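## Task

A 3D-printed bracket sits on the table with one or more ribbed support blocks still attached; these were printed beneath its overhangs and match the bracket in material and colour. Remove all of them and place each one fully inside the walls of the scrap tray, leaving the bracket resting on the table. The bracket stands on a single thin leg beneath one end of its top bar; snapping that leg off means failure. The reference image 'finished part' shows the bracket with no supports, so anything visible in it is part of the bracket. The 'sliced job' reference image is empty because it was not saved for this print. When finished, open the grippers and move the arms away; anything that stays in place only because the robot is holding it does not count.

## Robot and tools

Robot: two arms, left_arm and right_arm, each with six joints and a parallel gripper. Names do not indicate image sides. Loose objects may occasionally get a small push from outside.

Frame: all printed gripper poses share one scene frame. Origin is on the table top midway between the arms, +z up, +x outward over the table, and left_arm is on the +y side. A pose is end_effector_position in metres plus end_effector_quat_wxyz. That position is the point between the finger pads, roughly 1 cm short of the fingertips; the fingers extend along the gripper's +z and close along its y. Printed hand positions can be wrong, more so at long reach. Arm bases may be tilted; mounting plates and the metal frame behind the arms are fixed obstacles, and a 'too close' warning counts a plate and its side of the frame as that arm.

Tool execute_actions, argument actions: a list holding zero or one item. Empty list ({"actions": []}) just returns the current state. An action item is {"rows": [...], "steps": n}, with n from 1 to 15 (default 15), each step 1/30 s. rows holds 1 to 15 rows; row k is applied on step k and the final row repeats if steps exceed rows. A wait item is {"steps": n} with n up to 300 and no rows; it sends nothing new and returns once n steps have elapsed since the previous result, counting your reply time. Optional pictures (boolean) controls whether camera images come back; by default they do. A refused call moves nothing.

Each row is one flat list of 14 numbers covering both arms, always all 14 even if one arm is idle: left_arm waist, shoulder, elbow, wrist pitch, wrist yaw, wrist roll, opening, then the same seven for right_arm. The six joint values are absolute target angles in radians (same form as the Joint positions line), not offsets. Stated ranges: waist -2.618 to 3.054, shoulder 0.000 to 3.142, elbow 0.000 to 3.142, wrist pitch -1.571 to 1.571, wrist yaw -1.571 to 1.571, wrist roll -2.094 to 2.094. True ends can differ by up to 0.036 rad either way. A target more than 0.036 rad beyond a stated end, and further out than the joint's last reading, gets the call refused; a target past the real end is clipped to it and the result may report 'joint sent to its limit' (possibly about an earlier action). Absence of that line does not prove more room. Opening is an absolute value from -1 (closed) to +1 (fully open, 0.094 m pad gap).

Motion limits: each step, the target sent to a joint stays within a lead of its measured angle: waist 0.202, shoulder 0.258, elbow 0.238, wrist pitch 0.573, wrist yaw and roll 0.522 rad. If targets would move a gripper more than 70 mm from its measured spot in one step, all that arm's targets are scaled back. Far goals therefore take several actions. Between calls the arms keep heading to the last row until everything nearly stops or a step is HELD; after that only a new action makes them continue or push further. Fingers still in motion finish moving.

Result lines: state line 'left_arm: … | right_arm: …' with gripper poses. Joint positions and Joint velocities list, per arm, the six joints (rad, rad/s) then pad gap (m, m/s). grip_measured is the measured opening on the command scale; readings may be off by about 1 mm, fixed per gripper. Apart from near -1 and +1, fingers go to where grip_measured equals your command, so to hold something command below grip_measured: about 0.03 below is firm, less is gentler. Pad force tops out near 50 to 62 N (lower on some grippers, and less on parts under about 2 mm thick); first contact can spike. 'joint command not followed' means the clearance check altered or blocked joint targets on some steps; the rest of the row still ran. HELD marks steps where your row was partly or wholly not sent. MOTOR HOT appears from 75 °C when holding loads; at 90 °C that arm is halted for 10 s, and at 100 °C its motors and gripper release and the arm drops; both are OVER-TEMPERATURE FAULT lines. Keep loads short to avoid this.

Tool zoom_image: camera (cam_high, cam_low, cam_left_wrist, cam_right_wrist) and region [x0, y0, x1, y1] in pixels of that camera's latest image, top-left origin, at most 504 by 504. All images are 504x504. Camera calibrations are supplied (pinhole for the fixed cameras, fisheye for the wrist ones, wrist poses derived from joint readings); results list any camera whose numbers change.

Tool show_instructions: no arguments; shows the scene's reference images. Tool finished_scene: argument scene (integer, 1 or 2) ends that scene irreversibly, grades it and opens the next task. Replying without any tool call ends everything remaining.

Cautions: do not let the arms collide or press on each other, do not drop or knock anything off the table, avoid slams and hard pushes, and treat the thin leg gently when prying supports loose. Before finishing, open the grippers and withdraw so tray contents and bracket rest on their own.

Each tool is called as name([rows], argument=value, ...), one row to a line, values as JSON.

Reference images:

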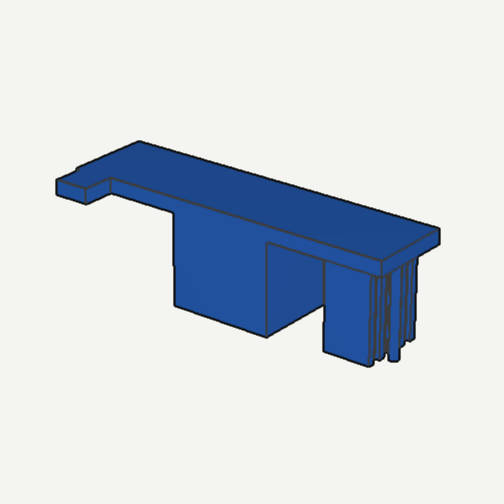

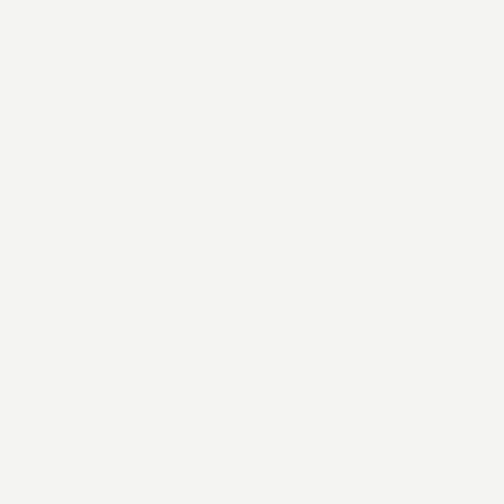

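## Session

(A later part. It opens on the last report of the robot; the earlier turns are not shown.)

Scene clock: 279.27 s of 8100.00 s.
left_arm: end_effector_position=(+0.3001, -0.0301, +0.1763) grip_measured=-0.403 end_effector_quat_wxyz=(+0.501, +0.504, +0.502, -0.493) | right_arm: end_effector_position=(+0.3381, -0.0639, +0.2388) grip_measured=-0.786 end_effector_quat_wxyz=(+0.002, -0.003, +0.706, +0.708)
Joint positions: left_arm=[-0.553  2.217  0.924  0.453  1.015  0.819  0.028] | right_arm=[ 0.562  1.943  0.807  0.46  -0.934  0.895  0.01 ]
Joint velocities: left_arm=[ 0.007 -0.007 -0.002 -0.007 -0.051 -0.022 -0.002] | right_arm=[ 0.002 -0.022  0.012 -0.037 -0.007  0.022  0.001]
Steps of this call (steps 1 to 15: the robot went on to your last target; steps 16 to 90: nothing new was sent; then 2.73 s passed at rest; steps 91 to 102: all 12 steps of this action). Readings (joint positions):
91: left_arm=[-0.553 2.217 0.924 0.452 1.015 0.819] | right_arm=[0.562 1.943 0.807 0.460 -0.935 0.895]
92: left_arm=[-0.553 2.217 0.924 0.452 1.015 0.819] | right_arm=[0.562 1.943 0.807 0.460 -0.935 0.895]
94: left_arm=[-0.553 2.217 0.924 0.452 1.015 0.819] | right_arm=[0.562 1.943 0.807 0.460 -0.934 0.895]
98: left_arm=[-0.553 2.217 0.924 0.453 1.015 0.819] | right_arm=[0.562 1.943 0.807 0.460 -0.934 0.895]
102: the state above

execute_actions([
  {"rows":[[-0.56,2.19,0.91,0.465,1.04,0.825,-0.46,0.565,1.94,0.82,0.47,-0.933,0.895,-0.83],[-0.56,2.19,0.91,0.465,1.04,0.825,-0.46,0.56,1.935,0.82,0.465,-0.935,0.895,-0.83],[-0.56,2.19,0.91,0.465,1.04,0.825,-0.46,0.555,1.93,0.82,0.46,-0.937,0.89,-0.83],[-0.56,2.19,0.91,0.465,1.04,0.825,-0.46,0.55,1.925,0.82,0.455,-0.94,0.885,-0.83],[-0.56,2.19,0.91,0.465,1.04,0.825,-0.46,0.545,1.92,0.82,0.45,-0.943,0.88,-0.83],[-0.56,2.19,0.91,0.465,1.04,0.825,-0.46,0.54,1.915,0.82,0.443,-0.946,0.875,-0.83],[-0.56,2.19,0.91,0.465,1.04,0.825,-0.46,0.535,1.91,0.82,0.436,-0.949,0.87,-0.83],[-0.56,2.19,0.91,0.465,1.04,0.825,-0.46,0.53,1.905,0.815,0.43,-0.952,0.865,-0.83],[-0.56,2.19,0.91,0.465,1.04,0.825,-0.46,0.525,1.90,0.81,0.423,-0.955,0.86,-0.83],[-0.56,2.19,0.91,0.465,1.04,0.825,-0.46,0.52,1.895,0.805,0.416,-0.958,0.855,-0.83]],"steps":15},
])

Scene clock: 291.10 s of 8100.00 s.
left_arm: end_effector_position=(+0.2999, -0.0304, +0.1772) grip_measured=-0.403 end_effector_quat_wxyz=(+0.503, +0.504, +0.500, -0.493) | right_arm: end_effector_position=(+0.3503, -0.0790, +0.2429) grip_measured=-0.802 end_effector_quat_wxyz=(+0.020, +0.006, +0.705, +0.709)
Joint positions: left_arm=[-0.554  2.217  0.924  0.456  1.018  0.82   0.028] | right_arm=[ 0.521  1.909  0.807  0.436 -0.939  0.874  0.009]
Joint velocities: left_arm=[-0.022 -0.002 -0.007 -0.007 -0.022 -0.022 -0.   ] | right_arm=[-0.042 -0.037  0.002 -0.022 -0.066 -0.125  0.   ]
Steps of this call (steps 1 to 15: the robot went on to your last target; steps 16 to 90: nothing new was sent; then 8.33 s passed at rest; steps 91 to 105: all 15 steps of this action). Readings (joint positions):
91: left_arm=[-0.553 2.217 0.924 0.453 1.015 0.819] | right_arm=[0.562 1.943 0.807 0.460 -0.934 0.895]
92: left_arm=[-0.553 2.217 0.924 0.453 1.015 0.819] | right_arm=[0.562 1.943 0.807 0.460 -0.934 0.895]
94: left_arm=[-0.553 2.217 0.924 0.453 1.015 0.819] | right_arm=[0.562 1.943 0.807 0.460 -0.934 0.895]
98: left_arm=[-0.553 2.217 0.924 0.454 1.015 0.819] | right_arm=[0.556 1.938 0.807 0.452 -0.938 0.889]
105: the state above
camera_calibration (this result's frames):
cam_left_wrist: T_world_to_cam=[[-0.990201, 0.0362614, -0.134861, 0.3167], [0.129111, 0.605754, -0.785106, 0.14656], [0.0532239, -0.794825, -0.6045, 0.180191], [0, 0, 0, 1]] pos_world=[0.285083, 0.0429572, 0.266702]
cam_right_wrist: T_world_to_cam=[[0.323795, 0.0307063, -0.945629, 0.123895], [-0.87981, -0.35783, -0.312877, 0.396393], [-0.347982, 0.933282, -0.0888479, 0.307641], [0, 0, 0, 1]] pos_world=[0.415688, -0.149079, 0.268514]

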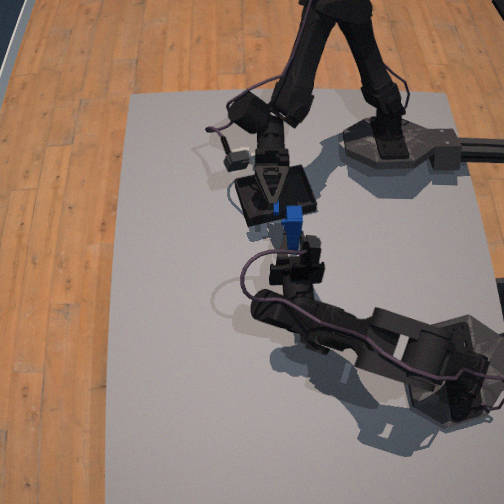

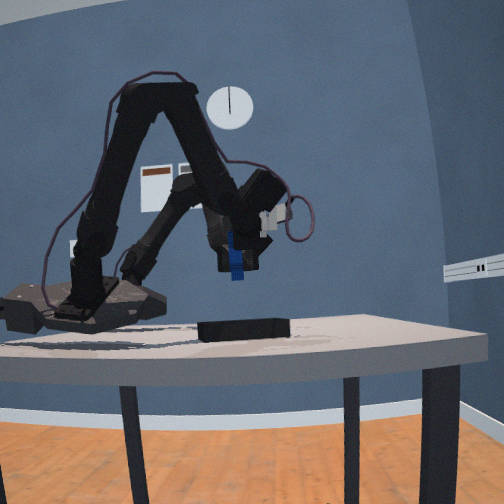

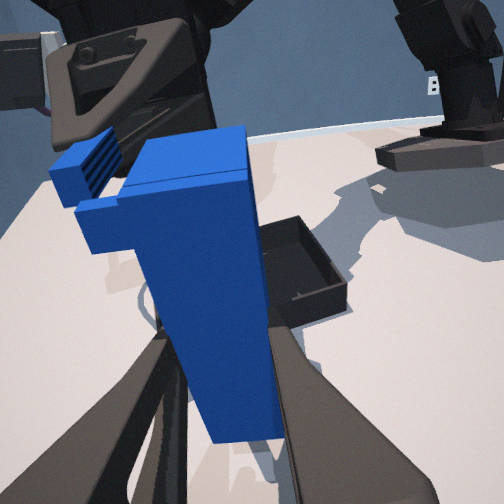

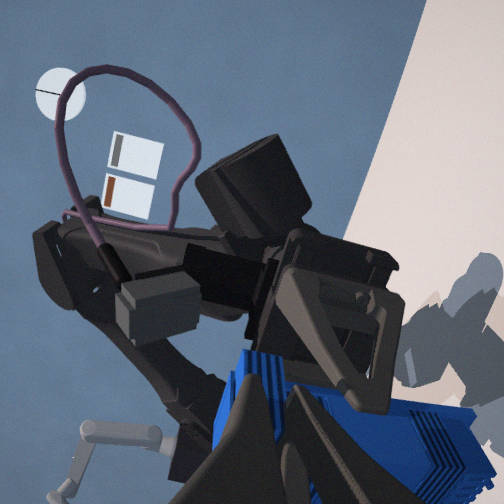

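execute_actions([
  {"rows":[[-0.56,2.19,0.91,0.465,1.04,0.825,-0.45,0.505,1.89,0.805,0.40,-0.96,0.855,-0.84],[-0.56,2.19,0.91,0.465,1.04,0.825,-0.45,0.485,1.885,0.805,0.38,-0.96,0.855,-0.84],[-0.56,2.19,0.91,0.465,1.04,0.825,-0.45,0.46,1.88,0.805,0.35,-0.95,0.855,-0.84],[-0.56,2.19,0.91,0.465,1.04,0.825,-0.45,0.435,1.875,0.805,0.32,-0.93,0.855,-0.84],[-0.56,2.19,0.91,0.465,1.04,0.825,-0.45,0.41,1.87,0.81,0.28,-0.90,0.855,-0.84],[-0.56,2.19,0.91,0.465,1.04,0.825,-0.45,0.385,1.87,0.82,0.24,-0.86,0.855,-0.84],[-0.56,2.19,0.91,0.465,1.04,0.825,-0.45,0.36,1.87,0.83,0.20,-0.81,0.855,-0.84],[-0.56,2.19,0.91,0.465,1.04,0.825,-0.45,0.34,1.87,0.845,0.155,-0.75,0.855,-0.84],[-0.56,2.19,0.91,0.465,1.04,0.825,-0.45,0.33,1.87,0.86,0.11,-0.69,0.855,-0.84],[-0.56,2.19,0.91,0.465,1.04,0.825,-0.45,0.33,1.87,0.875,0.065,-0.63,0.855,-0.84],[-0.56,2.19,0.91,0.465,1.04,0.825,-0.45,0.33,1.87,0.89,0.02,-0.57,0.855,-0.84],[-0.56,2.19,0.91,0.465,1.04,0.825,-0.45,0.33,1.87,0.905,-0.025,-0.51,0.855,-0.84],[-0.56,2.19,0.91,0.465,1.04,0.825,-0.45,0.33,1.87,0.92,-0.07,-0.45,0.855,-0.84],[-0.56,2.19,0.91,0.465,1.04,0.825,-0.45,0.34,1.87,0.935,-0.115,-0.39,0.855,-0.84],[-0.56,2.19,0.91,0.465,1.04,0.825,-0.45,0.35,1.87,0.95,-0.16,-0.33,0.855,-0.84]],"steps":15},
], pictures=false)

execute_actions([
  {"rows":[[-0.56,2.19,0.91,0.465,1.04,0.825,-0.45,0.36,1.87,0.965,-0.21,-0.27,0.855,-0.84],[-0.56,2.19,0.91,0.465,1.04,0.825,-0.45,0.375,1.875,0.98,-0.26,-0.21,0.855,-0.84],[-0.56,2.19,0.91,0.465,1.04,0.825,-0.45,0.39,1.88,0.995,-0.31,-0.15,0.855,-0.84],[-0.56,2.19,0.91,0.465,1.04,0.825,-0.45,0.41,1.885,1.01,-0.36,-0.09,0.855,-0.84],[-0.56,2.19,0.91,0.465,1.04,0.825,-0.45,0.43,1.89,1.025,-0.41,-0.03,0.855,-0.84],[-0.56,2.19,0.91,0.465,1.04,0.825,-0.45,0.45,1.90,1.04,-0.46,0.03,0.855,-0.84],[-0.56,2.19,0.91,0.465,1.04,0.825,-0.45,0.47,1.91,1.055,-0.51,0.09,0.855,-0.84],[-0.56,2.19,0.91,0.465,1.04,0.825,-0.45,0.49,1.92,1.07,-0.56,0.15,0.855,-0.84],[-0.56,2.19,0.91,0.465,1.04,0.825,-0.45,0.51,1.93,1.085,-0.61,0.21,0.855,-0.84],[-0.56,2.19,0.91,0.465,1.04,0.825,-0.45,0.53,1.94,1.10,-0.66,0.27,0.855,-0.84],[-0.56,2.19,0.91,0.465,1.04,0.825,-0.45,0.55,1.95,1.115,-0.71,0.32,0.855,-0.84],[-0.56,2.19,0.91,0.465,1.04,0.825,-0.45,0.57,1.96,1.13,-0.76,0.36,0.855,-0.84],[-0.56,2.19,0.91,0.465,1.04,0.825,-0.45,0.585,1.97,1.14,-0.80,0.39,0.855,-0.84],[-0.56,2.19,0.91,0.465,1.04,0.825,-0.45,0.60,1.98,1.14,-0.83,0.39,0.855,-0.84]],"steps":15},
], pictures=false)

execute_actions([
  {"steps":20},
])

Scene clock: 317.93 s of 8100.00 s.
left_arm: end_effector_position=(+0.2999, -0.0304, +0.1772) grip_measured=-0.403 end_effector_quat_wxyz=(+0.503, +0.504, +0.500, -0.493) | right_arm: end_effector_position=(+0.4190, -0.1628, +0.1491) grip_measured=-0.802 end_effector_quat_wxyz=(+0.028, +0.226, +0.815, +0.533)
Joint positions: left_arm=[-0.554  2.217  0.924  0.456  1.018  0.82   0.028] | right_arm=[ 0.324  1.884  0.902  0.034 -0.552  0.869  0.009]
Joint velocities: left_arm=[-0.007  0.007 -0.002  0.066 -0.007 -0.051 -0.001] | right_arm=[ 0.085 -0.012  0.432 -1.179  1.531  0.022 -0.   ]
Steps of this call (steps 1 to 15: the robot went on to your last target; steps 16 to 90: nothing new was sent; then 23.33 s passed at rest; steps 91 to 105: all 15 steps of this action). Readings (joint positions):
91: left_arm=[-0.554 2.217 0.924 0.456 1.018 0.820] | right_arm=[0.519 1.908 0.807 0.431 -0.940 0.870]
92: left_arm=[-0.554 2.217 0.924 0.456 1.018 0.820] | right_arm=[0.516 1.907 0.807 0.426 -0.941 0.870]
94: left_arm=[-0.554 2.217 0.924 0.456 1.018 0.820] | right_arm=[0.491 1.902 0.807 0.400 -0.941 0.870]
98: left_arm=[-0.554 2.217 0.924 0.456 1.018 0.820] | right_arm=[0.388 1.884 0.809 0.305 -0.879 0.869]
105: the state above

Scene clock: 318.43 s of 8100.00 s.
left_arm: end_effector_position=(+0.2999, -0.0304, +0.1772) grip_measured=-0.403 end_effector_quat_wxyz=(+0.503, +0.504, +0.500, -0.493) | right_arm: end_effector_position=(+0.3562, -0.2111, +0.0894) grip_measured=-0.801 end_effector_quat_wxyz=(+0.022, +0.187, +0.976, +0.105)
Joint positions: left_arm=[-0.554  2.217  0.924  0.456  1.018  0.82   0.028] | right_arm=[ 0.576  1.961  1.113 -0.66   0.247  0.865  0.009]
Joint velocities: left_arm=[-0.012  0.007 -0.007 -0.037 -0.037  0.037  0.   ] | right_arm=[ 0.398  0.208  0.076 -1.004  0.828 -0.051 -0.   ]
Steps of this call (steps 1 to 15: all 15 steps of this action). Readings (joint positions):
1: left_arm=[-0.554 2.217 0.924 0.456 1.018 0.820] | right_arm=[0.329 1.884 0.917 -0.008 -0.497 0.868]
2: left_arm=[-0.554 2.217 0.924 0.456 1.018 0.820] | right_arm=[0.336 1.884 0.933 -0.052 -0.441 0.868]
4: left_arm=[-0.554 2.217 0.924 0.456 1.018 0.820] | right_arm=[0.359 1.884 0.963 -0.143 -0.327 0.868]
8: left_arm=[-0.554 2.217 0.924 0.456 1.018 0.820] | right_arm=[0.438 1.892 1.024 -0.335 -0.098 0.868]
15: the state above

Scene clock: 319.10 s of 8100.00 s.
left_arm: end_effector_position=(+0.2999, -0.0304, +0.1772) grip_measured=-0.403 end_effector_quat_wxyz=(+0.503, +0.504, +0.500, -0.493) | right_arm: end_effector_position=(+0.3311, -0.2425, +0.0829) grip_measured=-0.801 end_effector_quat_wxyz=(+0.005, +0.153, +0.988, +0.007)
Joint positions: left_arm=[-0.554  2.217  0.924  0.456  1.018  0.82   0.028] | right_arm=[ 0.595  1.975  1.115 -0.815  0.372  0.863  0.009]
Joint velocities: left_arm=[-0.002 -0.007 -0.012 -0.007 -0.007  0.022 -0.   ] | right_arm=[ 0.017 -0.022 -0.012 -0.037 -0.022 -0.007 -0.   ]
Steps of this call (steps 1 to 20: the robot went on to your last target). Readings (joint positions):
1: left_arm=[-0.554 2.217 0.924 0.456 1.018 0.820] | right_arm=[0.586 1.967 1.115 -0.691 0.271 0.865]
2: left_arm=[-0.554 2.217 0.924 0.456 1.018 0.820] | right_arm=[0.593 1.971 1.115 -0.718 0.290 0.865]
4: left_arm=[-0.554 2.217 0.924 0.456 1.018 0.820] | right_arm=[0.595 1.975 1.115 -0.758 0.318 0.864]
8: left_arm=[-0.554 2.217 0.924 0.456 1.018 0.820] | right_arm=[0.595 1.975 1.115 -0.795 0.352 0.863]
20: the state above
camera_calibration (this result's frames):
cam_left_wrist: T_world_to_cam=[[-0.990201, 0.0362614, -0.134861, 0.3167], [0.129111, 0.605754, -0.785106, 0.14656], [0.0532239, -0.794825, -0.6045, 0.180191], [0, 0, 0, 1]] pos_world=[0.285083, 0.0429572, 0.266702]
cam_right_wrist: T_world_to_cam=[[0.00297671, -0.998793, -0.0490271, -0.233858], [-0.924566, -0.0214289, 0.380419, 0.309827], [-0.38101, 0.0441964, -0.923514, 0.30389], [0, 0, 0, 1]] pos_world=[0.402937, -0.240368, 0.151317]

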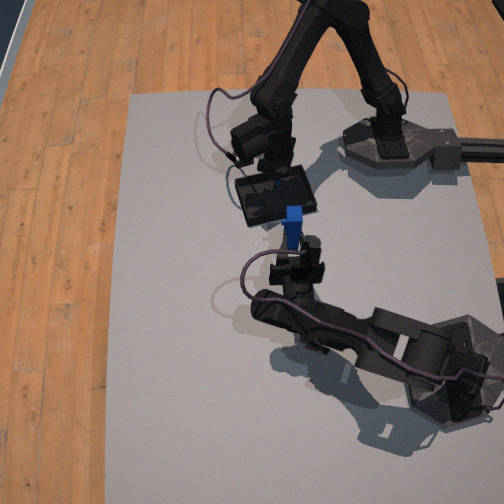

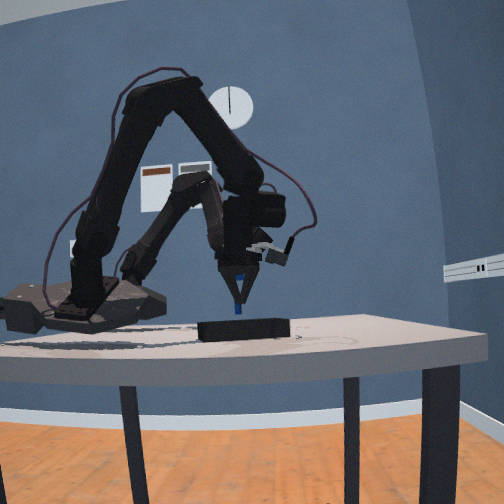

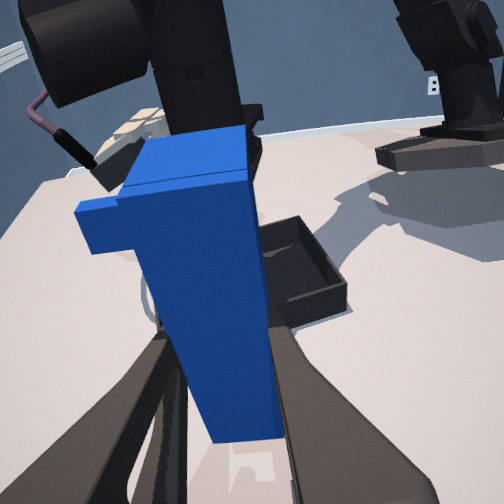

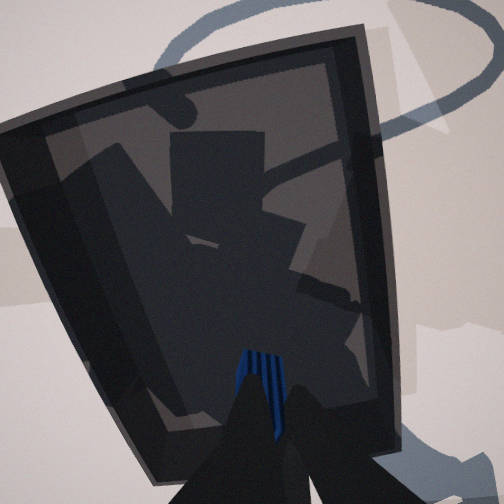

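execute_actions([
  {"rows":[[-0.56,2.19,0.91,0.465,1.04,0.825,-0.45,0.603,1.982,1.10,-0.79,0.39,0.855,-0.84],[-0.56,2.19,0.91,0.465,1.04,0.825,-0.45,0.606,1.984,1.085,-0.77,0.39,0.855,-0.84],[-0.56,2.19,0.91,0.465,1.04,0.825,-0.45,0.609,1.986,1.07,-0.75,0.39,0.855,-0.84],[-0.56,2.19,0.91,0.465,1.04,0.825,-0.45,0.612,1.988,1.055,-0.73,0.39,0.855,-0.84],[-0.56,2.19,0.91,0.465,1.04,0.825,-0.45,0.615,1.99,1.04,-0.71,0.39,0.855,-0.84],[-0.56,2.19,0.91,0.465,1.04,0.825,-0.45,0.618,1.992,1.025,-0.69,0.39,0.855,-0.84],[-0.56,2.19,0.91,0.465,1.04,0.825,-0.45,0.621,1.994,1.01,-0.67,0.39,0.855,-0.84],[-0.56,2.19,0.91,0.465,1.04,0.825,-0.45,0.624,1.996,0.995,-0.65,0.39,0.855,-0.84],[-0.56,2.19,0.91,0.465,1.04,0.825,-0.45,0.627,1.998,0.98,-0.635,0.39,0.855,-0.84],[-0.56,2.19,0.91,0.465,1.04,0.825,-0.45,0.63,2.0,0.965,-0.62,0.39,0.855,-0.84],[-0.56,2.19,0.91,0.465,1.04,0.825,-0.45,0.633,2.002,0.95,-0.605,0.39,0.855,-0.84],[-0.56,2.19,0.91,0.465,1.04,0.825,-0.45,0.636,2.004,0.935,-0.59,0.39,0.855,-0.84],[-0.56,2.19,0.91,0.465,1.04,0.825,-0.45,0.639,2.006,0.92,-0.58,0.39,0.855,-0.84],[-0.56,2.19,0.91,0.465,1.04,0.825,-0.45,0.642,2.008,0.905,-0.58,0.39,0.855,-0.84],[-0.56,2.19,0.91,0.465,1.04,0.825,-0.45,0.642,2.01,0.89,-0.58,0.39,0.855,-0.84]],"steps":15},
], pictures=false)

execute_actions([
  {"steps":12},
])

Scene clock: 334.80 s of 8100.00 s.
left_arm: end_effector_position=(+0.2999, -0.0304, +0.1772) grip_measured=-0.403 end_effector_quat_wxyz=(+0.503, +0.504, +0.500, -0.493) | right_arm: end_effector_position=(+0.2969, -0.2367, +0.0452) grip_measured=-0.801 end_effector_quat_wxyz=(+0.005, +0.136, +0.991, +0.003)
Joint positions: left_arm=[-0.554  2.217  0.924  0.456  1.018  0.82   0.028] | right_arm=[ 0.625  1.997  0.933 -0.629  0.376  0.863  0.009]
Joint velocities: left_arm=[-0.002 -0.007  0.002 -0.022  0.022  0.037  0.001] | right_arm=[ 0.056  0.056 -0.418  0.227 -0.037 -0.037  0.   ]
Steps of this call (steps 1 to 15: the robot went on to your last target; steps 16 to 90: nothing new was sent; then 12.20 s passed at rest; steps 91 to 105: all 15 steps of this action). Readings (joint positions):
91: left_arm=[-0.554 2.217 0.924 0.456 1.018 0.820] | right_arm=[0.595 1.975 1.115 -0.815 0.373 0.863]
92: left_arm=[-0.554 2.217 0.924 0.456 1.018 0.820] | right_arm=[0.595 1.975 1.113 -0.810 0.373 0.863]
94: left_arm=[-0.554 2.217 0.924 0.456 1.018 0.820] | right_arm=[0.595 1.975 1.099 -0.786 0.374 0.863]
98: left_arm=[-0.554 2.217 0.924 0.456 1.018 0.820] | right_arm=[0.602 1.978 1.041 -0.727 0.376 0.863]
105: the state above

Scene clock: 335.20 s of 8100.00 s.
left_arm: end_effector_position=(+0.2999, -0.0304, +0.1772) grip_measured=-0.403 end_effector_quat_wxyz=(+0.503, +0.504, +0.500, -0.493) | right_arm: end_effector_position=(+0.2901, -0.2369, +0.0381) grip_measured=-0.801 end_effector_quat_wxyz=(+0.003, +0.133, +0.991, +0.001)
Joint positions: left_arm=[-0.554  2.217  0.924  0.456  1.018  0.82   0.028] | right_arm=[ 0.628  2.005  0.902 -0.598  0.376  0.862  0.009]
Joint velocities: left_arm=[-0.002  0.002 -0.007 -0.022  0.007  0.037 -0.   ] | right_arm=[ 0.017 -0.007  0.007 -0.037  0.037 -0.007  0.   ]
Steps of this call (steps 1 to 12: the robot went on to your last target). Readings (joint positions):
1: left_arm=[-0.554 2.217 0.924 0.456 1.018 0.820] | right_arm=[0.627 1.999 0.920 -0.623 0.376 0.863]
2: left_arm=[-0.554 2.217 0.924 0.456 1.018 0.820] | right_arm=[0.628 2.001 0.911 -0.621 0.376 0.863]
4: left_arm=[-0.554 2.217 0.924 0.456 1.018 0.820] | right_arm=[0.628 2.005 0.902 -0.617 0.376 0.862]
8: left_arm=[-0.554 2.217 0.924 0.456 1.018 0.820] | right_arm=[0.628 2.005 0.902 -0.604 0.376 0.862]
12: the state above
camera_calibration (this result's frames):
cam_left_wrist: T_world_to_cam=[[-0.990201, 0.0362614, -0.134861, 0.3167], [0.129111, 0.605754, -0.785106, 0.14656], [0.0532239, -0.794825, -0.6045, 0.180191], [0, 0, 0, 1]] pos_world=[0.285083, 0.0429572, 0.266702]
cam_right_wrist: T_world_to_cam=[[0.0431175, -0.998409, -0.0363392, -0.242349], [-0.921267, -0.0538058, 0.385191, 0.280277], [-0.386533, 0.0168697, -0.922121, 0.241688], [0, 0, 0, 1]] pos_world=[0.362079, -0.23096, 0.106099]

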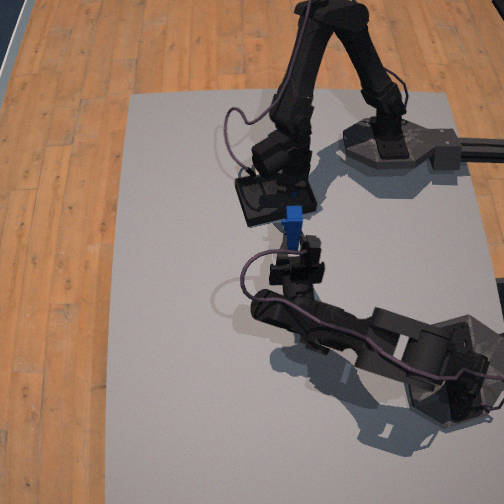

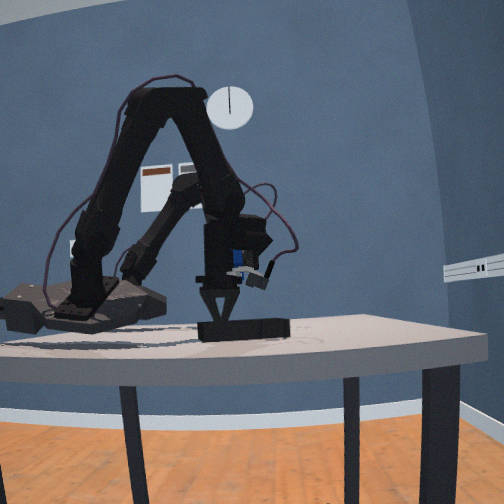

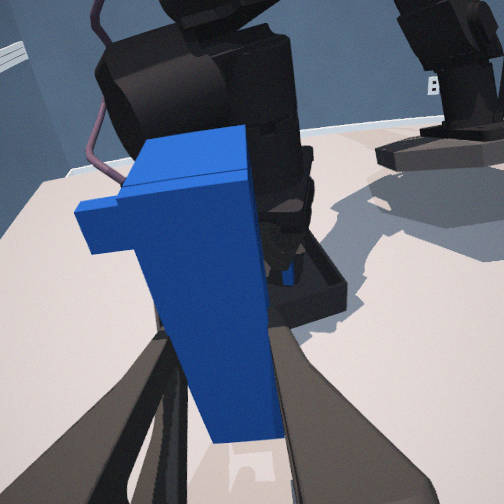

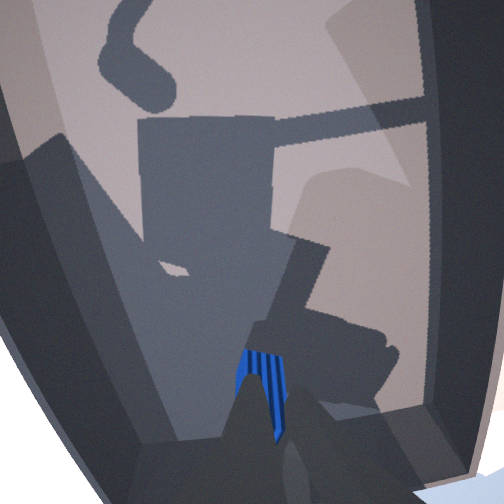

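execute_actions([
  {"rows":[[-0.56,2.19,0.91,0.465,1.04,0.825,-0.45,0.635,2.02,0.89,-0.58,0.39,0.855,-0.84],[-0.56,2.19,0.91,0.465,1.04,0.825,-0.45,0.635,2.025,0.89,-0.58,0.39,0.855,-0.84],[-0.56,2.19,0.91,0.465,1.04,0.825,-0.45,0.635,2.025,0.89,-0.58,0.39,0.855,-0.84],[-0.56,2.19,0.91,0.465,1.04,0.825,-0.45,0.635,2.025,0.89,-0.58,0.39,0.855,-0.84],[-0.56,2.19,0.91,0.465,1.04,0.825,-0.45,0.635,2.025,0.89,-0.58,0.39,0.855,-0.78],[-0.56,2.19,0.91,0.465,1.04,0.825,-0.45,0.635,2.02,0.89,-0.58,0.39,0.855,-0.7],[-0.56,2.19,0.91,0.465,1.04,0.825,-0.45,0.635,2.02,0.89,-0.58,0.39,0.855,-0.6],[-0.56,2.19,0.91,0.465,1.04,0.825,-0.45,0.635,2.0,0.90,-0.59,0.39,0.855,-0.6],[-0.56,2.19,0.91,0.465,1.04,0.825,-0.45,0.635,1.98,0.90,-0.60,0.39,0.855,-0.6],[-0.56,2.19,0.91,0.465,1.04,0.825,-0.45,0.635,1.95,0.90,-0.62,0.39,0.855,-0.6],[-0.56,2.19,0.91,0.465,1.04,0.825,-0.45,0.635,1.92,0.90,-0.64,0.39,0.855,-0.6],[-0.56,2.19,0.91,0.465,1.04,0.825,-0.45,0.635,1.89,0.90,-0.66,0.39,0.855,-0.6],[-0.56,2.19,0.91,0.465,1.04,0.825,-0.45,0.635,1.86,0.90,-0.68,0.39,0.855,-0.6],[-0.56,2.19,0.91,0.465,1.04,0.825,-0.45,0.635,1.83,0.90,-0.69,0.39,0.855,-0.6],[-0.56,2.19,0.91,0.465,1.04,0.825,-0.45,0.635,1.80,0.90,-0.70,0.39,0.855,-0.6]],"steps":15},
])

execute_actions([
  {"rows":[[-0.56,2.19,0.91,0.465,1.04,0.825,-0.45,0.62,1.78,0.90,-0.68,0.35,0.8,-0.55],[-0.56,2.19,0.91,0.465,1.04,0.825,-0.45,0.60,1.76,0.89,-0.64,0.29,0.73,-0.5],[-0.56,2.19,0.91,0.465,1.04,0.825,-0.45,0.57,1.74,0.88,-0.59,0.23,0.66,-0.45],[-0.56,2.19,0.91,0.465,1.04,0.825,-0.45,0.54,1.73,0.87,-0.54,0.16,0.59,-0.4],[-0.56,2.19,0.91,0.465,1.04,0.825,-0.45,0.51,1.72,0.86,-0.49,0.09,0.52,-0.35],[-0.56,2.19,0.91,0.465,1.04,0.825,-0.45,0.48,1.71,0.85,-0.44,0.02,0.45,-0.3],[-0.56,2.19,0.91,0.465,1.04,0.825,-0.45,0.45,1.70,0.84,-0.39,-0.05,0.38,-0.25],[-0.56,2.19,0.91,0.465,1.04,0.825,-0.45,0.42,1.70,0.83,-0.34,-0.12,0.31,-0.2],[-0.56,2.19,0.91,0.465,1.04,0.825,-0.45,0.40,1.70,0.81,-0.29,-0.19,0.24,-0.15],[-0.56,2.19,0.91,0.465,1.04,0.825,-0.45,0.38,1.70,0.79,-0.24,-0.26,0.17,-0.15],[-0.56,2.19,0.91,0.465,1.04,0.825,-0.45,0.37,1.70,0.77,-0.19,-0.33,0.10,-0.15],[-0.56,2.19,0.91,0.465,1.04,0.825,-0.45,0.36,1.70,0.75,-0.14,-0.40,0.03,-0.15],[-0.56,2.19,0.91,0.465,1.04,0.825,-0.45,0.36,1.70,0.73,-0.09,-0.47,-0.04,-0.15],[-0.56,2.19,0.91,0.465,1.04,0.825,-0.45,0.36,1.70,0.72,-0.04,-0.54,-0.11,-0.15],[-0.56,2.19,0.91,0.465,1.04,0.825,-0.45,0.36,1.70,0.71,0.01,-0.61,-0.18,-0.15]],"steps":15},
], pictures=false)

execute_actions([
  {"rows":[[-0.56,2.19,0.91,0.465,1.04,0.825,-0.45,0.36,1.70,0.70,0.06,-0.68,-0.25,-0.15],[-0.56,2.19,0.91,0.465,1.04,0.825,-0.45,0.37,1.70,0.695,0.11,-0.75,-0.32,-0.15],[-0.56,2.19,0.91,0.465,1.04,0.825,-0.45,0.38,1.705,0.69,0.16,-0.82,-0.39,-0.15],[-0.56,2.19,0.91,0.465,1.04,0.825,-0.45,0.39,1.71,0.685,0.2,-0.88,-0.46,-0.15],[-0.56,2.19,0.91,0.465,1.04,0.825,-0.45,0.405,1.72,0.68,0.24,-0.93,-0.53,-0.15],[-0.56,2.19,0.91,0.465,1.04,0.825,-0.45,0.42,1.73,0.677,0.28,-0.97,-0.60,-0.15],[-0.56,2.19,0.91,0.465,1.04,0.825,-0.45,0.435,1.74,0.677,0.31,-0.99,-0.67,-0.15],[-0.56,2.19,0.91,0.465,1.04,0.825,-0.45,0.45,1.75,0.677,0.34,-0.99,-0.735,-0.15],[-0.56,2.19,0.91,0.465,1.04,0.825,-0.45,0.465,1.76,0.677,0.36,-0.99,-0.735,-0.15],[-0.56,2.19,0.91,0.465,1.04,0.825,-0.45,0.48,1.765,0.677,0.378,-0.99,-0.735,-0.15],[-0.56,2.19,0.91,0.465,1.04,0.825,-0.45,0.495,1.77,0.677,0.378,-0.99,-0.735,-0.15],[-0.56,2.19,0.91,0.465,1.04,0.825,-0.45,0.51,1.775,0.677,0.378,-0.99,-0.735,-0.15],[-0.56,2.19,0.91,0.465,1.04,0.825,-0.45,0.52,1.78,0.677,0.378,-0.99,-0.735,-0.15],[-0.56,2.19,0.91,0.465,1.04,0.825,-0.45,0.53,1.785,0.677,0.378,-0.99,-0.735,-0.15],[-0.56,2.19,0.91,0.465,1.04,0.825,-0.45,0.537,1.785,0.677,0.378,-0.99,-0.735,-0.15]],"steps":15},
], pictures=false)

execute_actions([
  {"steps":20},
])

Scene clock: 377.83 s of 8100.00 s.
left_arm: end_effector_position=(+0.2999, -0.0304, +0.1772) grip_measured=-0.403 end_effector_quat_wxyz=(+0.503, +0.504, +0.500, -0.493) | right_arm: end_effector_position=(+0.3030, -0.2434, +0.0705) grip_measured=-0.602 end_effector_quat_wxyz=(+0.033, +0.148, +0.988, +0.027)
Joint positions: left_arm=[-0.554  2.217  0.924  0.456  1.018  0.82   0.028] | right_arm=[ 0.628  1.875  0.902 -0.642  0.376  0.862  0.019]
Joint velocities: left_arm=[ 0.002 -0.007  0.012 -0.007  0.022 -0.037  0.001] | right_arm=[-0.012 -0.999 -0.012 -0.3    0.022  0.007  0.   ]
Steps of this call (steps 1 to 30: the robot went on to your last target; steps 31 to 90: nothing new was sent; then 39.13 s passed at rest; steps 91 to 105: all 15 steps of this action). Readings (joint positions):
91: left_arm=[-0.554 2.217 0.924 0.456 1.018 0.820] | right_arm=[0.628 2.005 0.902 -0.594 0.376 0.862]
92: left_arm=[-0.554 2.217 0.924 0.456 1.018 0.820] | right_arm=[0.628 2.006 0.902 -0.594 0.376 0.862]
94: left_arm=[-0.554 2.217 0.924 0.456 1.018 0.820] | right_arm=[0.628 2.010 0.902 -0.593 0.376 0.862]
98: left_arm=[-0.554 2.217 0.924 0.456 1.018 0.820] | right_arm=[0.628 2.013 0.902 -0.593 0.376 0.862]
105: the state above
camera_calibration (this result's frames):
cam_left_wrist: T_world_to_cam=[[-0.990201, 0.0362614, -0.134861, 0.3167], [0.129111, 0.605754, -0.785106, 0.14656], [0.0532239, -0.794825, -0.6045, 0.180191], [0, 0, 0, 1]] pos_world=[0.285083, 0.0429572, 0.266702]
cam_right_wrist: T_world_to_cam=[[0.015765, -0.996722, -0.0793485, -0.236553], [-0.946091, -0.0405468, 0.321352, 0.294537], [-0.323516, 0.0700049, -0.943629, 0.272092], [0, 0, 0, 1]] pos_world=[0.370414, -0.242883, 0.143333]

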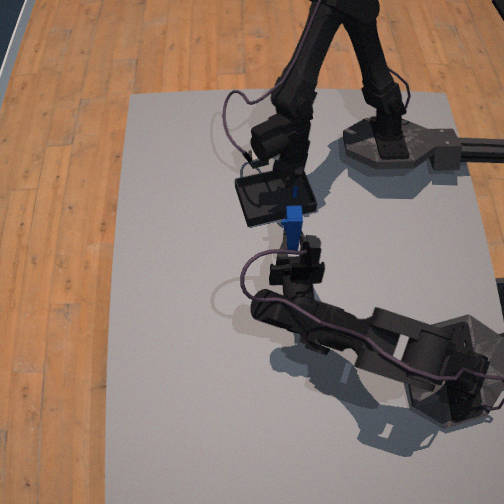

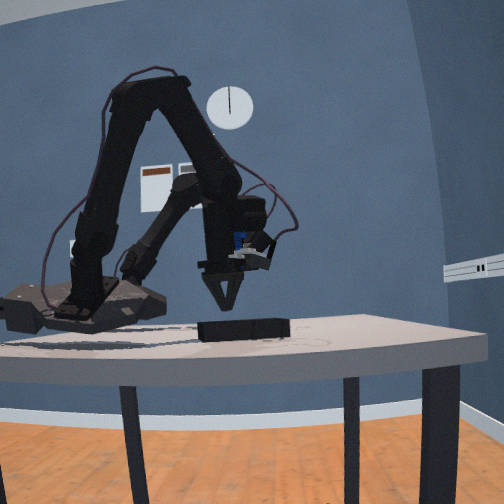

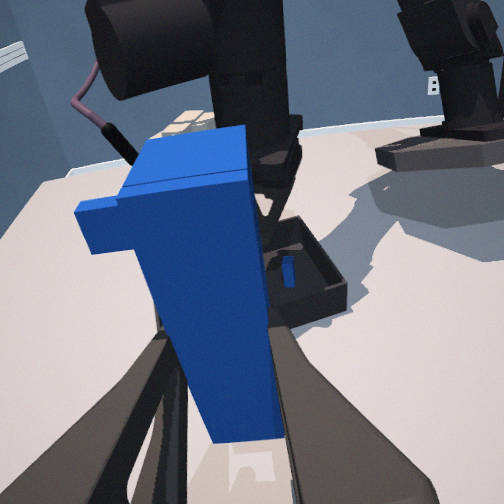

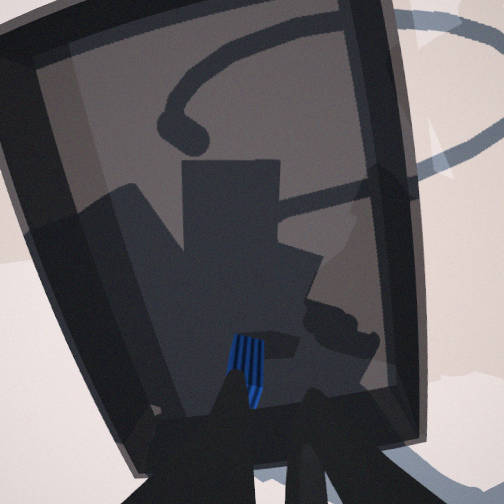

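Scene clock: 378.33 s of 8100.00 s.
left_arm: end_effector_position=(+0.2999, -0.0304, +0.1772) grip_measured=-0.403 end_effector_quat_wxyz=(+0.503, +0.504, +0.500, -0.493) | right_arm: end_effector_position=(+0.3482, -0.1994, +0.1115) grip_measured=-0.152 end_effector_quat_wxyz=(+0.140, -0.078, +0.915, +0.370)
Joint positions: left_arm=[-0.554  2.217  0.924  0.456  1.018  0.82   0.028] | right_arm=[ 0.358  1.711  0.745 -0.2   -0.3    0.116  0.04 ]
Joint velocities: left_arm=[-0.022  0.002 -0.007  0.051  0.007  0.022 -0.   ] | right_arm=[-0.012  0.012 -0.505  1.253 -1.883 -1.883  0.001]
Steps of this call (steps 1 to 15: all 15 steps of this action). Readings (joint positions):
1: left_arm=[-0.554 2.217 0.924 0.456 1.018 0.820] | right_arm=[0.628 1.840 0.902 -0.649 0.374 0.854]
2: left_arm=[-0.554 2.217 0.924 0.456 1.018 0.820] | right_arm=[0.625 1.809 0.902 -0.650 0.362 0.834]
4: left_arm=[-0.554 2.217 0.924 0.456 1.018 0.820] | right_arm=[0.598 1.761 0.901 -0.629 0.307 0.766]
8: left_arm=[-0.554 2.217 0.924 0.456 1.018 0.820] | right_arm=[0.477 1.715 0.872 -0.501 0.121 0.562]
15: the state above

Scene clock: 378.83 s of 8100.00 s.
left_arm: end_effector_position=(+0.2999, -0.0304, +0.1772) grip_measured=-0.403 end_effector_quat_wxyz=(+0.503, +0.504, +0.500, -0.493) | right_arm: end_effector_position=(+0.3208, -0.0995, +0.2425) grip_measured=-0.152 end_effector_quat_wxyz=(-0.481, +0.484, -0.531, -0.503)
Joint positions: left_arm=[-0.554  2.217  0.924  0.456  1.018  0.82   0.028] | right_arm=[ 0.512  1.769  0.698  0.335 -0.931 -0.668  0.04 ]
Joint velocities: left_arm=[ 0.002 -0.002 -0.002 -0.066  0.051 -0.007  0.   ] | right_arm=[ 0.266  0.125 -0.007  0.242 -0.154 -0.403 -0.001]
Steps of this call (steps 1 to 15: all 15 steps of this action). Readings (joint positions):
1: left_arm=[-0.554 2.217 0.924 0.456 1.018 0.820] | right_arm=[0.358 1.711 0.729 -0.156 -0.368 0.048]
2: left_arm=[-0.554 2.217 0.924 0.456 1.018 0.820] | right_arm=[0.358 1.711 0.717 -0.113 -0.436 -0.020]
4: left_arm=[-0.554 2.217 0.924 0.456 1.018 0.820] | right_arm=[0.362 1.711 0.703 -0.020 -0.570 -0.158]
8: left_arm=[-0.554 2.217 0.924 0.456 1.018 0.820] | right_arm=[0.408 1.720 0.698 0.167 -0.791 -0.435]
15: the state above

Scene clock: 379.50 s of 8100.00 s.
left_arm: end_effector_position=(+0.2999, -0.0304, +0.1772) grip_measured=-0.403 end_effector_quat_wxyz=(+0.503, +0.504, +0.500, -0.493) | right_arm: end_effector_position=(+0.3156, -0.0947, +0.2517) grip_measured=-0.152 end_effector_quat_wxyz=(-0.507, +0.505, -0.491, -0.497)
Joint positions: left_arm=[-0.554  2.217  0.924  0.456  1.018  0.82   0.028] | right_arm=[ 0.528  1.776  0.698  0.376 -0.966 -0.729  0.04 ]
Joint velocities: left_arm=[-0.002 -0.007  0.002 -0.022  0.051  0.007  0.   ] | right_arm=[-0.002 -0.007  0.002  0.022 -0.051 -0.007 -0.   ]
Steps of this call (steps 1 to 20: the robot went on to your last target). Readings (joint positions):
1: left_arm=[-0.554 2.217 0.924 0.456 1.018 0.820] | right_arm=[0.520 1.773 0.698 0.343 -0.939 -0.680]
2: left_arm=[-0.554 2.217 0.924 0.456 1.018 0.820] | right_arm=[0.525 1.775 0.698 0.348 -0.945 -0.690]
4: left_arm=[-0.554 2.217 0.924 0.456 1.018 0.820] | right_arm=[0.528 1.776 0.698 0.357 -0.954 -0.704]
8: left_arm=[-0.554 2.217 0.924 0.456 1.018 0.820] | right_arm=[0.528 1.776 0.698 0.369 -0.961 -0.719]
20: the state above
camera_calibration (this result's frames):
cam_left_wrist: T_world_to_cam=[[-0.990201, 0.0362614, -0.134861, 0.3167], [0.129111, 0.605754, -0.785106, 0.14656], [0.0532239, -0.794825, -0.6045, 0.180191], [0, 0, 0, 1]] pos_world=[0.285083, 0.0429572, 0.266702]
cam_right_wrist: T_world_to_cam=[[0.943923, 0.037437, 0.328036, -0.371665], [0.316755, -0.382967, -0.867757, 0.122678], [0.0931407, 0.923003, -0.37335, 0.242434], [0, 0, 0, 1]] pos_world=[0.289384, -0.162872, 0.318886]

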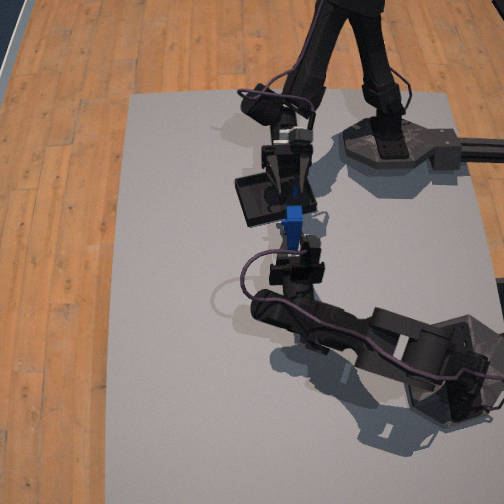

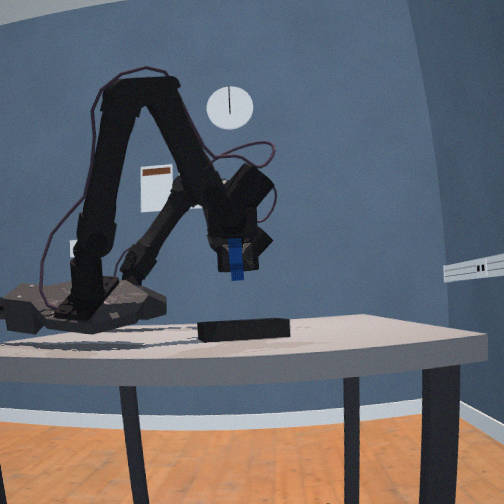

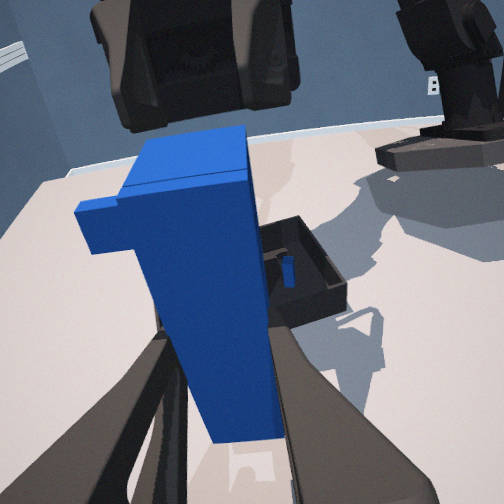

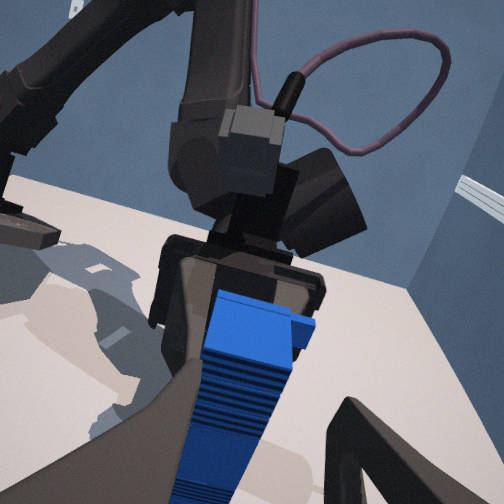

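execute_actions([
  {"rows":[[-0.56,2.19,0.91,0.465,1.04,0.825,-0.45,0.54,1.79,0.69,0.39,-0.966,-0.725,-0.1],[-0.56,2.19,0.91,0.465,1.04,0.825,-0.45,0.546,1.797,0.695,0.40,-0.961,-0.718,-0.1],[-0.56,2.19,0.91,0.465,1.04,0.825,-0.45,0.552,1.804,0.70,0.41,-0.955,-0.711,-0.1],[-0.56,2.19,0.91,0.465,1.04,0.825,-0.45,0.558,1.81,0.705,0.42,-0.95,-0.704,-0.1],[-0.56,2.19,0.91,0.465,1.04,0.825,-0.45,0.564,1.817,0.71,0.43,-0.944,-0.697,-0.1],[-0.56,2.19,0.91,0.465,1.04,0.825,-0.45,0.57,1.823,0.715,0.44,-0.939,-0.69,-0.1],[-0.56,2.19,0.91,0.465,1.04,0.825,-0.45,0.576,1.83,0.718,0.45,-0.933,-0.683,-0.1],[-0.56,2.19,0.91,0.465,1.04,0.825,-0.45,0.582,1.836,0.72,0.46,-0.928,-0.676,-0.1],[-0.56,2.19,0.91,0.465,1.04,0.825,-0.45,0.588,1.843,0.722,0.47,-0.922,-0.669,-0.1],[-0.56,2.19,0.91,0.465,1.04,0.825,-0.45,0.594,1.849,0.724,0.48,-0.917,-0.662,-0.1],[-0.56,2.19,0.91,0.465,1.04,0.825,-0.45,0.60,1.856,0.726,0.49,-0.911,-0.655,-0.1],[-0.56,2.19,0.91,0.465,1.04,0.825,-0.45,0.606,1.862,0.728,0.50,-0.904,-0.645,-0.1],[-0.56,2.19,0.91,0.465,1.04,0.825,-0.45,0.612,1.869,0.73,0.512,-0.897,-0.634,-0.1],[-0.56,2.19,0.91,0.465,1.04,0.825,-0.45,0.617,1.875,0.732,0.512,-0.897,-0.634,-0.1],[-0.56,2.19,0.91,0.465,1.04,0.825,-0.45,0.622,1.88,0.733,0.512,-0.897,-0.634,-0.1]],"steps":15},
], pictures=false)

execute_actions([
  {"steps":15},
])

Scene clock: 392.37 s of 8100.00 s.
left_arm: end_effector_position=(+0.2999, -0.0304, +0.1772) grip_measured=-0.403 end_effector_quat_wxyz=(+0.503, +0.504, +0.500, -0.493) | right_arm: end_effector_position=(+0.3074, -0.0679, +0.2419) grip_measured=-0.102 end_effector_quat_wxyz=(-0.495, +0.509, -0.495, -0.501)
Joint positions: left_arm=[-0.554  2.217  0.924  0.456  1.018  0.82   0.028] | right_arm=[ 0.599  1.86   0.702  0.481 -0.913 -0.665  0.042]
Joint velocities: left_arm=[ 0.012 -0.002  0.012 -0.022 -0.051 -0.022 -0.   ] | right_arm=[ 0.154  0.173  0.076  0.154  0.154  0.125 -0.001]
Steps of this call (steps 1 to 15: the robot went on to your last target; steps 16 to 90: nothing new was sent; then 9.37 s passed at rest; steps 91 to 105: all 15 steps of this action). Readings (joint positions):
91: left_arm=[-0.554 2.217 0.924 0.456 1.018 0.820] | right_arm=[0.528 1.776 0.698 0.377 -0.966 -0.730]
92: left_arm=[-0.554 2.217 0.924 0.456 1.018 0.820] | right_arm=[0.528 1.777 0.698 0.381 -0.966 -0.730]
94: left_arm=[-0.554 2.217 0.924 0.456 1.018 0.820] | right_arm=[0.532 1.785 0.698 0.394 -0.961 -0.726]
98: left_arm=[-0.554 2.217 0.924 0.456 1.018 0.820] | right_arm=[0.557 1.813 0.698 0.425 -0.947 -0.708]
105: the state above

Scene clock: 392.87 s of 8100.00 s.
left_arm: end_effector_position=(+0.2999, -0.0304, +0.1772) grip_measured=-0.403 end_effector_quat_wxyz=(+0.503, +0.504, +0.500, -0.493) | right_arm: end_effector_position=(+0.3103, -0.0638, +0.2441) grip_measured=-0.102 end_effector_quat_wxyz=(-0.499, +0.506, -0.496, -0.499)
Joint positions: left_arm=[-0.554  2.217  0.924  0.456  1.018  0.82   0.028] | right_arm=[ 0.61   1.871  0.709  0.508 -0.899 -0.645  0.042]
Joint velocities: left_arm=[-0.002 -0.002  0.012  0.081 -0.051  0.007  0.   ] | right_arm=[-0.017 -0.012  0.007  0.037 -0.051 -0.007 -0.001]
Steps of this call (steps 1 to 15: the robot went on to your last target). Readings (joint positions):
1: left_arm=[-0.554 2.217 0.924 0.456 1.018 0.820] | right_arm=[0.604 1.866 0.705 0.486 -0.910 -0.661]
2: left_arm=[-0.554 2.217 0.924 0.456 1.018 0.820] | right_arm=[0.607 1.869 0.707 0.491 -0.908 -0.657]
4: left_arm=[-0.554 2.217 0.924 0.456 1.018 0.820] | right_arm=[0.610 1.871 0.708 0.497 -0.905 -0.653]
8: left_arm=[-0.554 2.217 0.924 0.456 1.018 0.820] | right_arm=[0.610 1.871 0.709 0.505 -0.901 -0.648]
15: the state above
camera_calibration (this result's frames):
cam_left_wrist: T_world_to_cam=[[-0.990201, 0.0362614, -0.134861, 0.3167], [0.129111, 0.605754, -0.785106, 0.14656], [0.0532239, -0.794825, -0.6045, 0.180191], [0, 0, 0, 1]] pos_world=[0.285083, 0.0429572, 0.266702]
cam_right_wrist: T_world_to_cam=[[0.948244, 0.0460995, 0.314177, -0.362765], [0.306542, -0.391054, -0.867819, 0.132222], [0.0828542, 0.919213, -0.384946, 0.217421], [0, 0, 0, 1]] pos_world=[0.285444, -0.131427, 0.312413]

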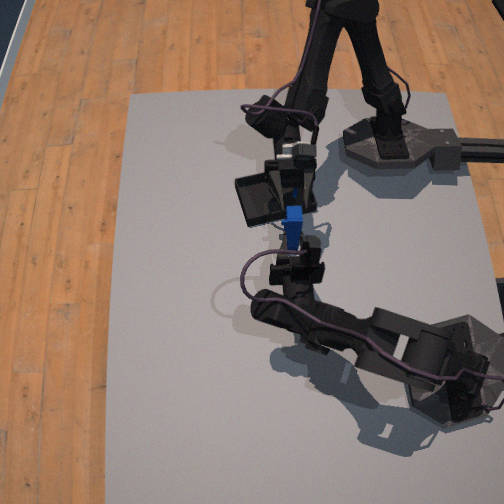

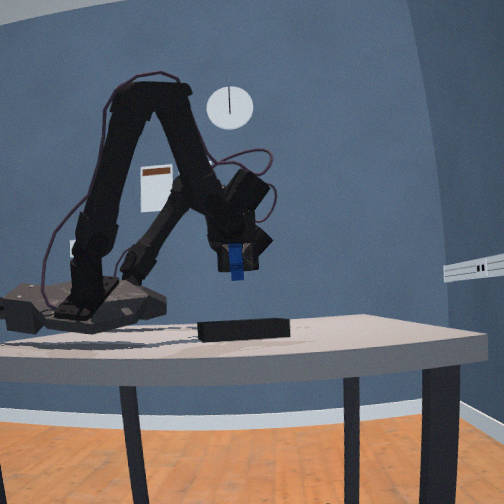

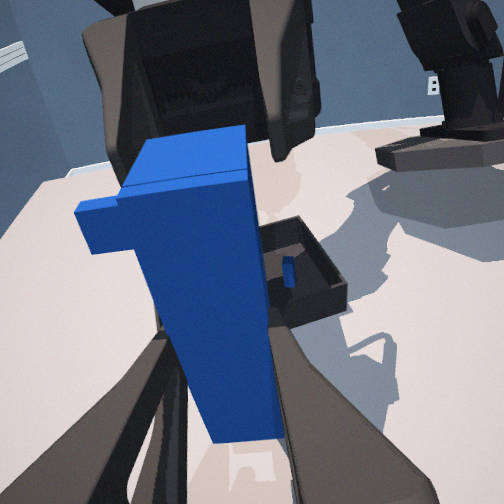

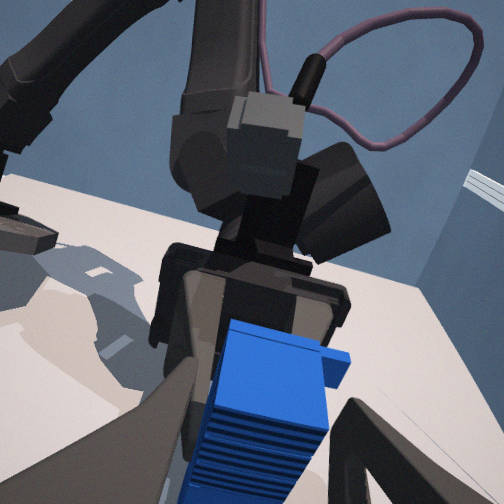

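Close.

execute_actions([
  {"rows":[[-0.56,2.19,0.91,0.465,1.04,0.825,-0.45,0.615,1.872,0.72,0.512,-0.897,-0.634,-0.16],[-0.56,2.19,0.91,0.465,1.04,0.825,-0.45,0.615,1.872,0.72,0.512,-0.897,-0.634,-0.22],[-0.56,2.19,0.91,0.465,1.04,0.825,-0.45,0.615,1.872,0.72,0.512,-0.897,-0.634,-0.28],[-0.56,2.19,0.91,0.465,1.04,0.825,-0.45,0.615,1.872,0.72,0.512,-0.897,-0.634,-0.32],[-0.56,2.19,0.91,0.465,1.04,0.825,-0.45,0.615,1.872,0.72,0.512,-0.897,-0.634,-0.35],[-0.56,2.19,0.91,0.465,1.04,0.825,-0.45,0.615,1.872,0.72,0.512,-0.897,-0.634,-0.37],[-0.56,2.19,0.91,0.465,1.04,0.825,-0.45,0.615,1.872,0.72,0.512,-0.897,-0.634,-0.39],[-0.56,2.19,0.91,0.465,1.04,0.825,-0.45,0.615,1.872,0.72,0.512,-0.897,-0.634,-0.41],[-0.56,2.19,0.91,0.465,1.04,0.825,-0.45,0.615,1.872,0.72,0.512,-0.897,-0.634,-0.43],[-0.56,2.19,0.91,0.465,1.04,0.825,-0.45,0.615,1.872,0.72,0.512,-0.897,-0.634,-0.45]],"steps":14},
])

Scene clock: 399.57 s of 8100.00 s.
left_arm: end_effector_position=(+0.2999, -0.0304, +0.1772) grip_measured=-0.403 end_effector_quat_wxyz=(+0.503, +0.504, +0.499, -0.493) | right_arm: end_effector_position=(+0.3108, -0.0638, +0.2443) grip_measured=-0.411 end_effector_quat_wxyz=(-0.500, +0.506, -0.496, -0.498)
Joint positions: left_arm=[-0.554  2.217  0.924  0.456  1.018  0.82   0.028] | right_arm=[ 0.61   1.871  0.709  0.511 -0.897 -0.644  0.028]
Joint velocities: left_arm=[ 0.007 -0.022 -0.022 -0.095  0.007 -0.007  0.001] | right_arm=[-0.007  0.002 -0.007 -0.051  0.022  0.037 -0.001]
Steps of this call (steps 1 to 15: the robot went on to your last target; steps 16 to 90: nothing new was sent; then 3.23 s passed at rest; steps 91 to 104: all 14 steps of this action). Readings (joint positions):
91: left_arm=[-0.554 2.217 0.924 0.456 1.018 0.820] | right_arm=[0.610 1.871 0.709 0.510 -0.899 -0.644]
92: left_arm=[-0.554 2.217 0.924 0.456 1.018 0.820] | right_arm=[0.610 1.871 0.709 0.510 -0.899 -0.644]
94: left_arm=[-0.554 2.217 0.924 0.456 1.018 0.820] | right_arm=[0.610 1.871 0.709 0.510 -0.899 -0.644]
98: left_arm=[-0.554 2.217 0.924 0.456 1.018 0.820] | right_arm=[0.610 1.871 0.709 0.511 -0.897 -0.644]
104: the state above
camera_calibration (this result's frames):
cam_left_wrist: T_world_to_cam=[[-0.99014, 0.0364889, -0.135248, 0.316717], [0.129572, 0.605505, -0.785223, 0.14648], [0.0532415, -0.795005, -0.604262, 0.18017], [0, 0, 0, 1]] pos_world=[0.285022, 0.042985, 0.266725]
cam_right_wrist: T_world_to_cam=[[0.948026, 0.0438355, 0.31516, -0.363617], [0.306509, -0.391757, -0.867513, 0.132071], [0.0854382, 0.919024, -0.384832, 0.216582], [0, 0, 0, 1]] pos_world=[0.285733, -0.131365, 0.312518]

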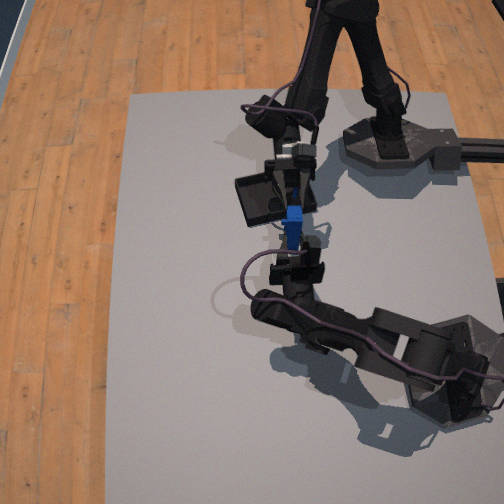

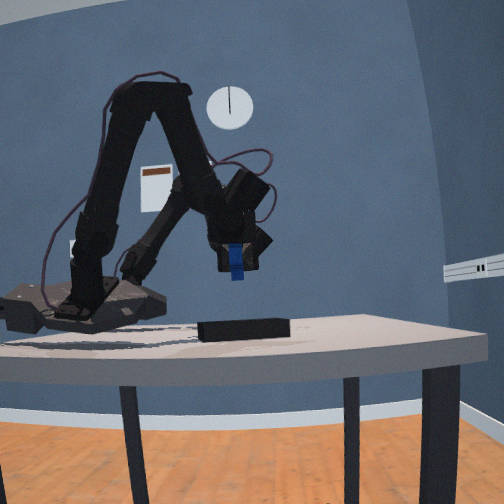

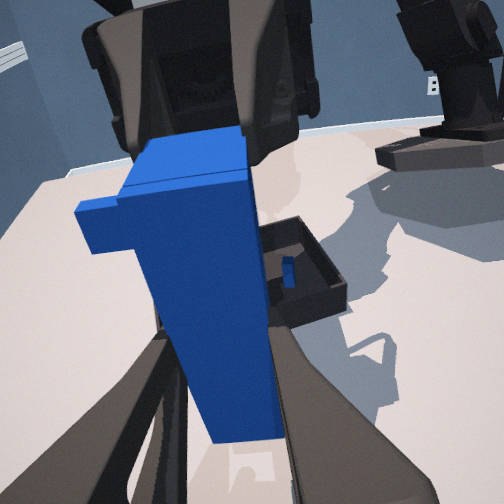

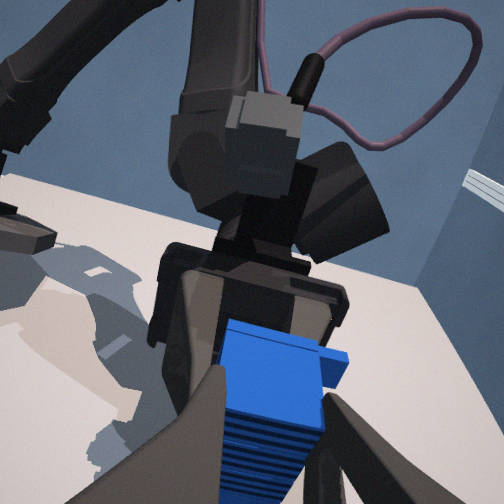

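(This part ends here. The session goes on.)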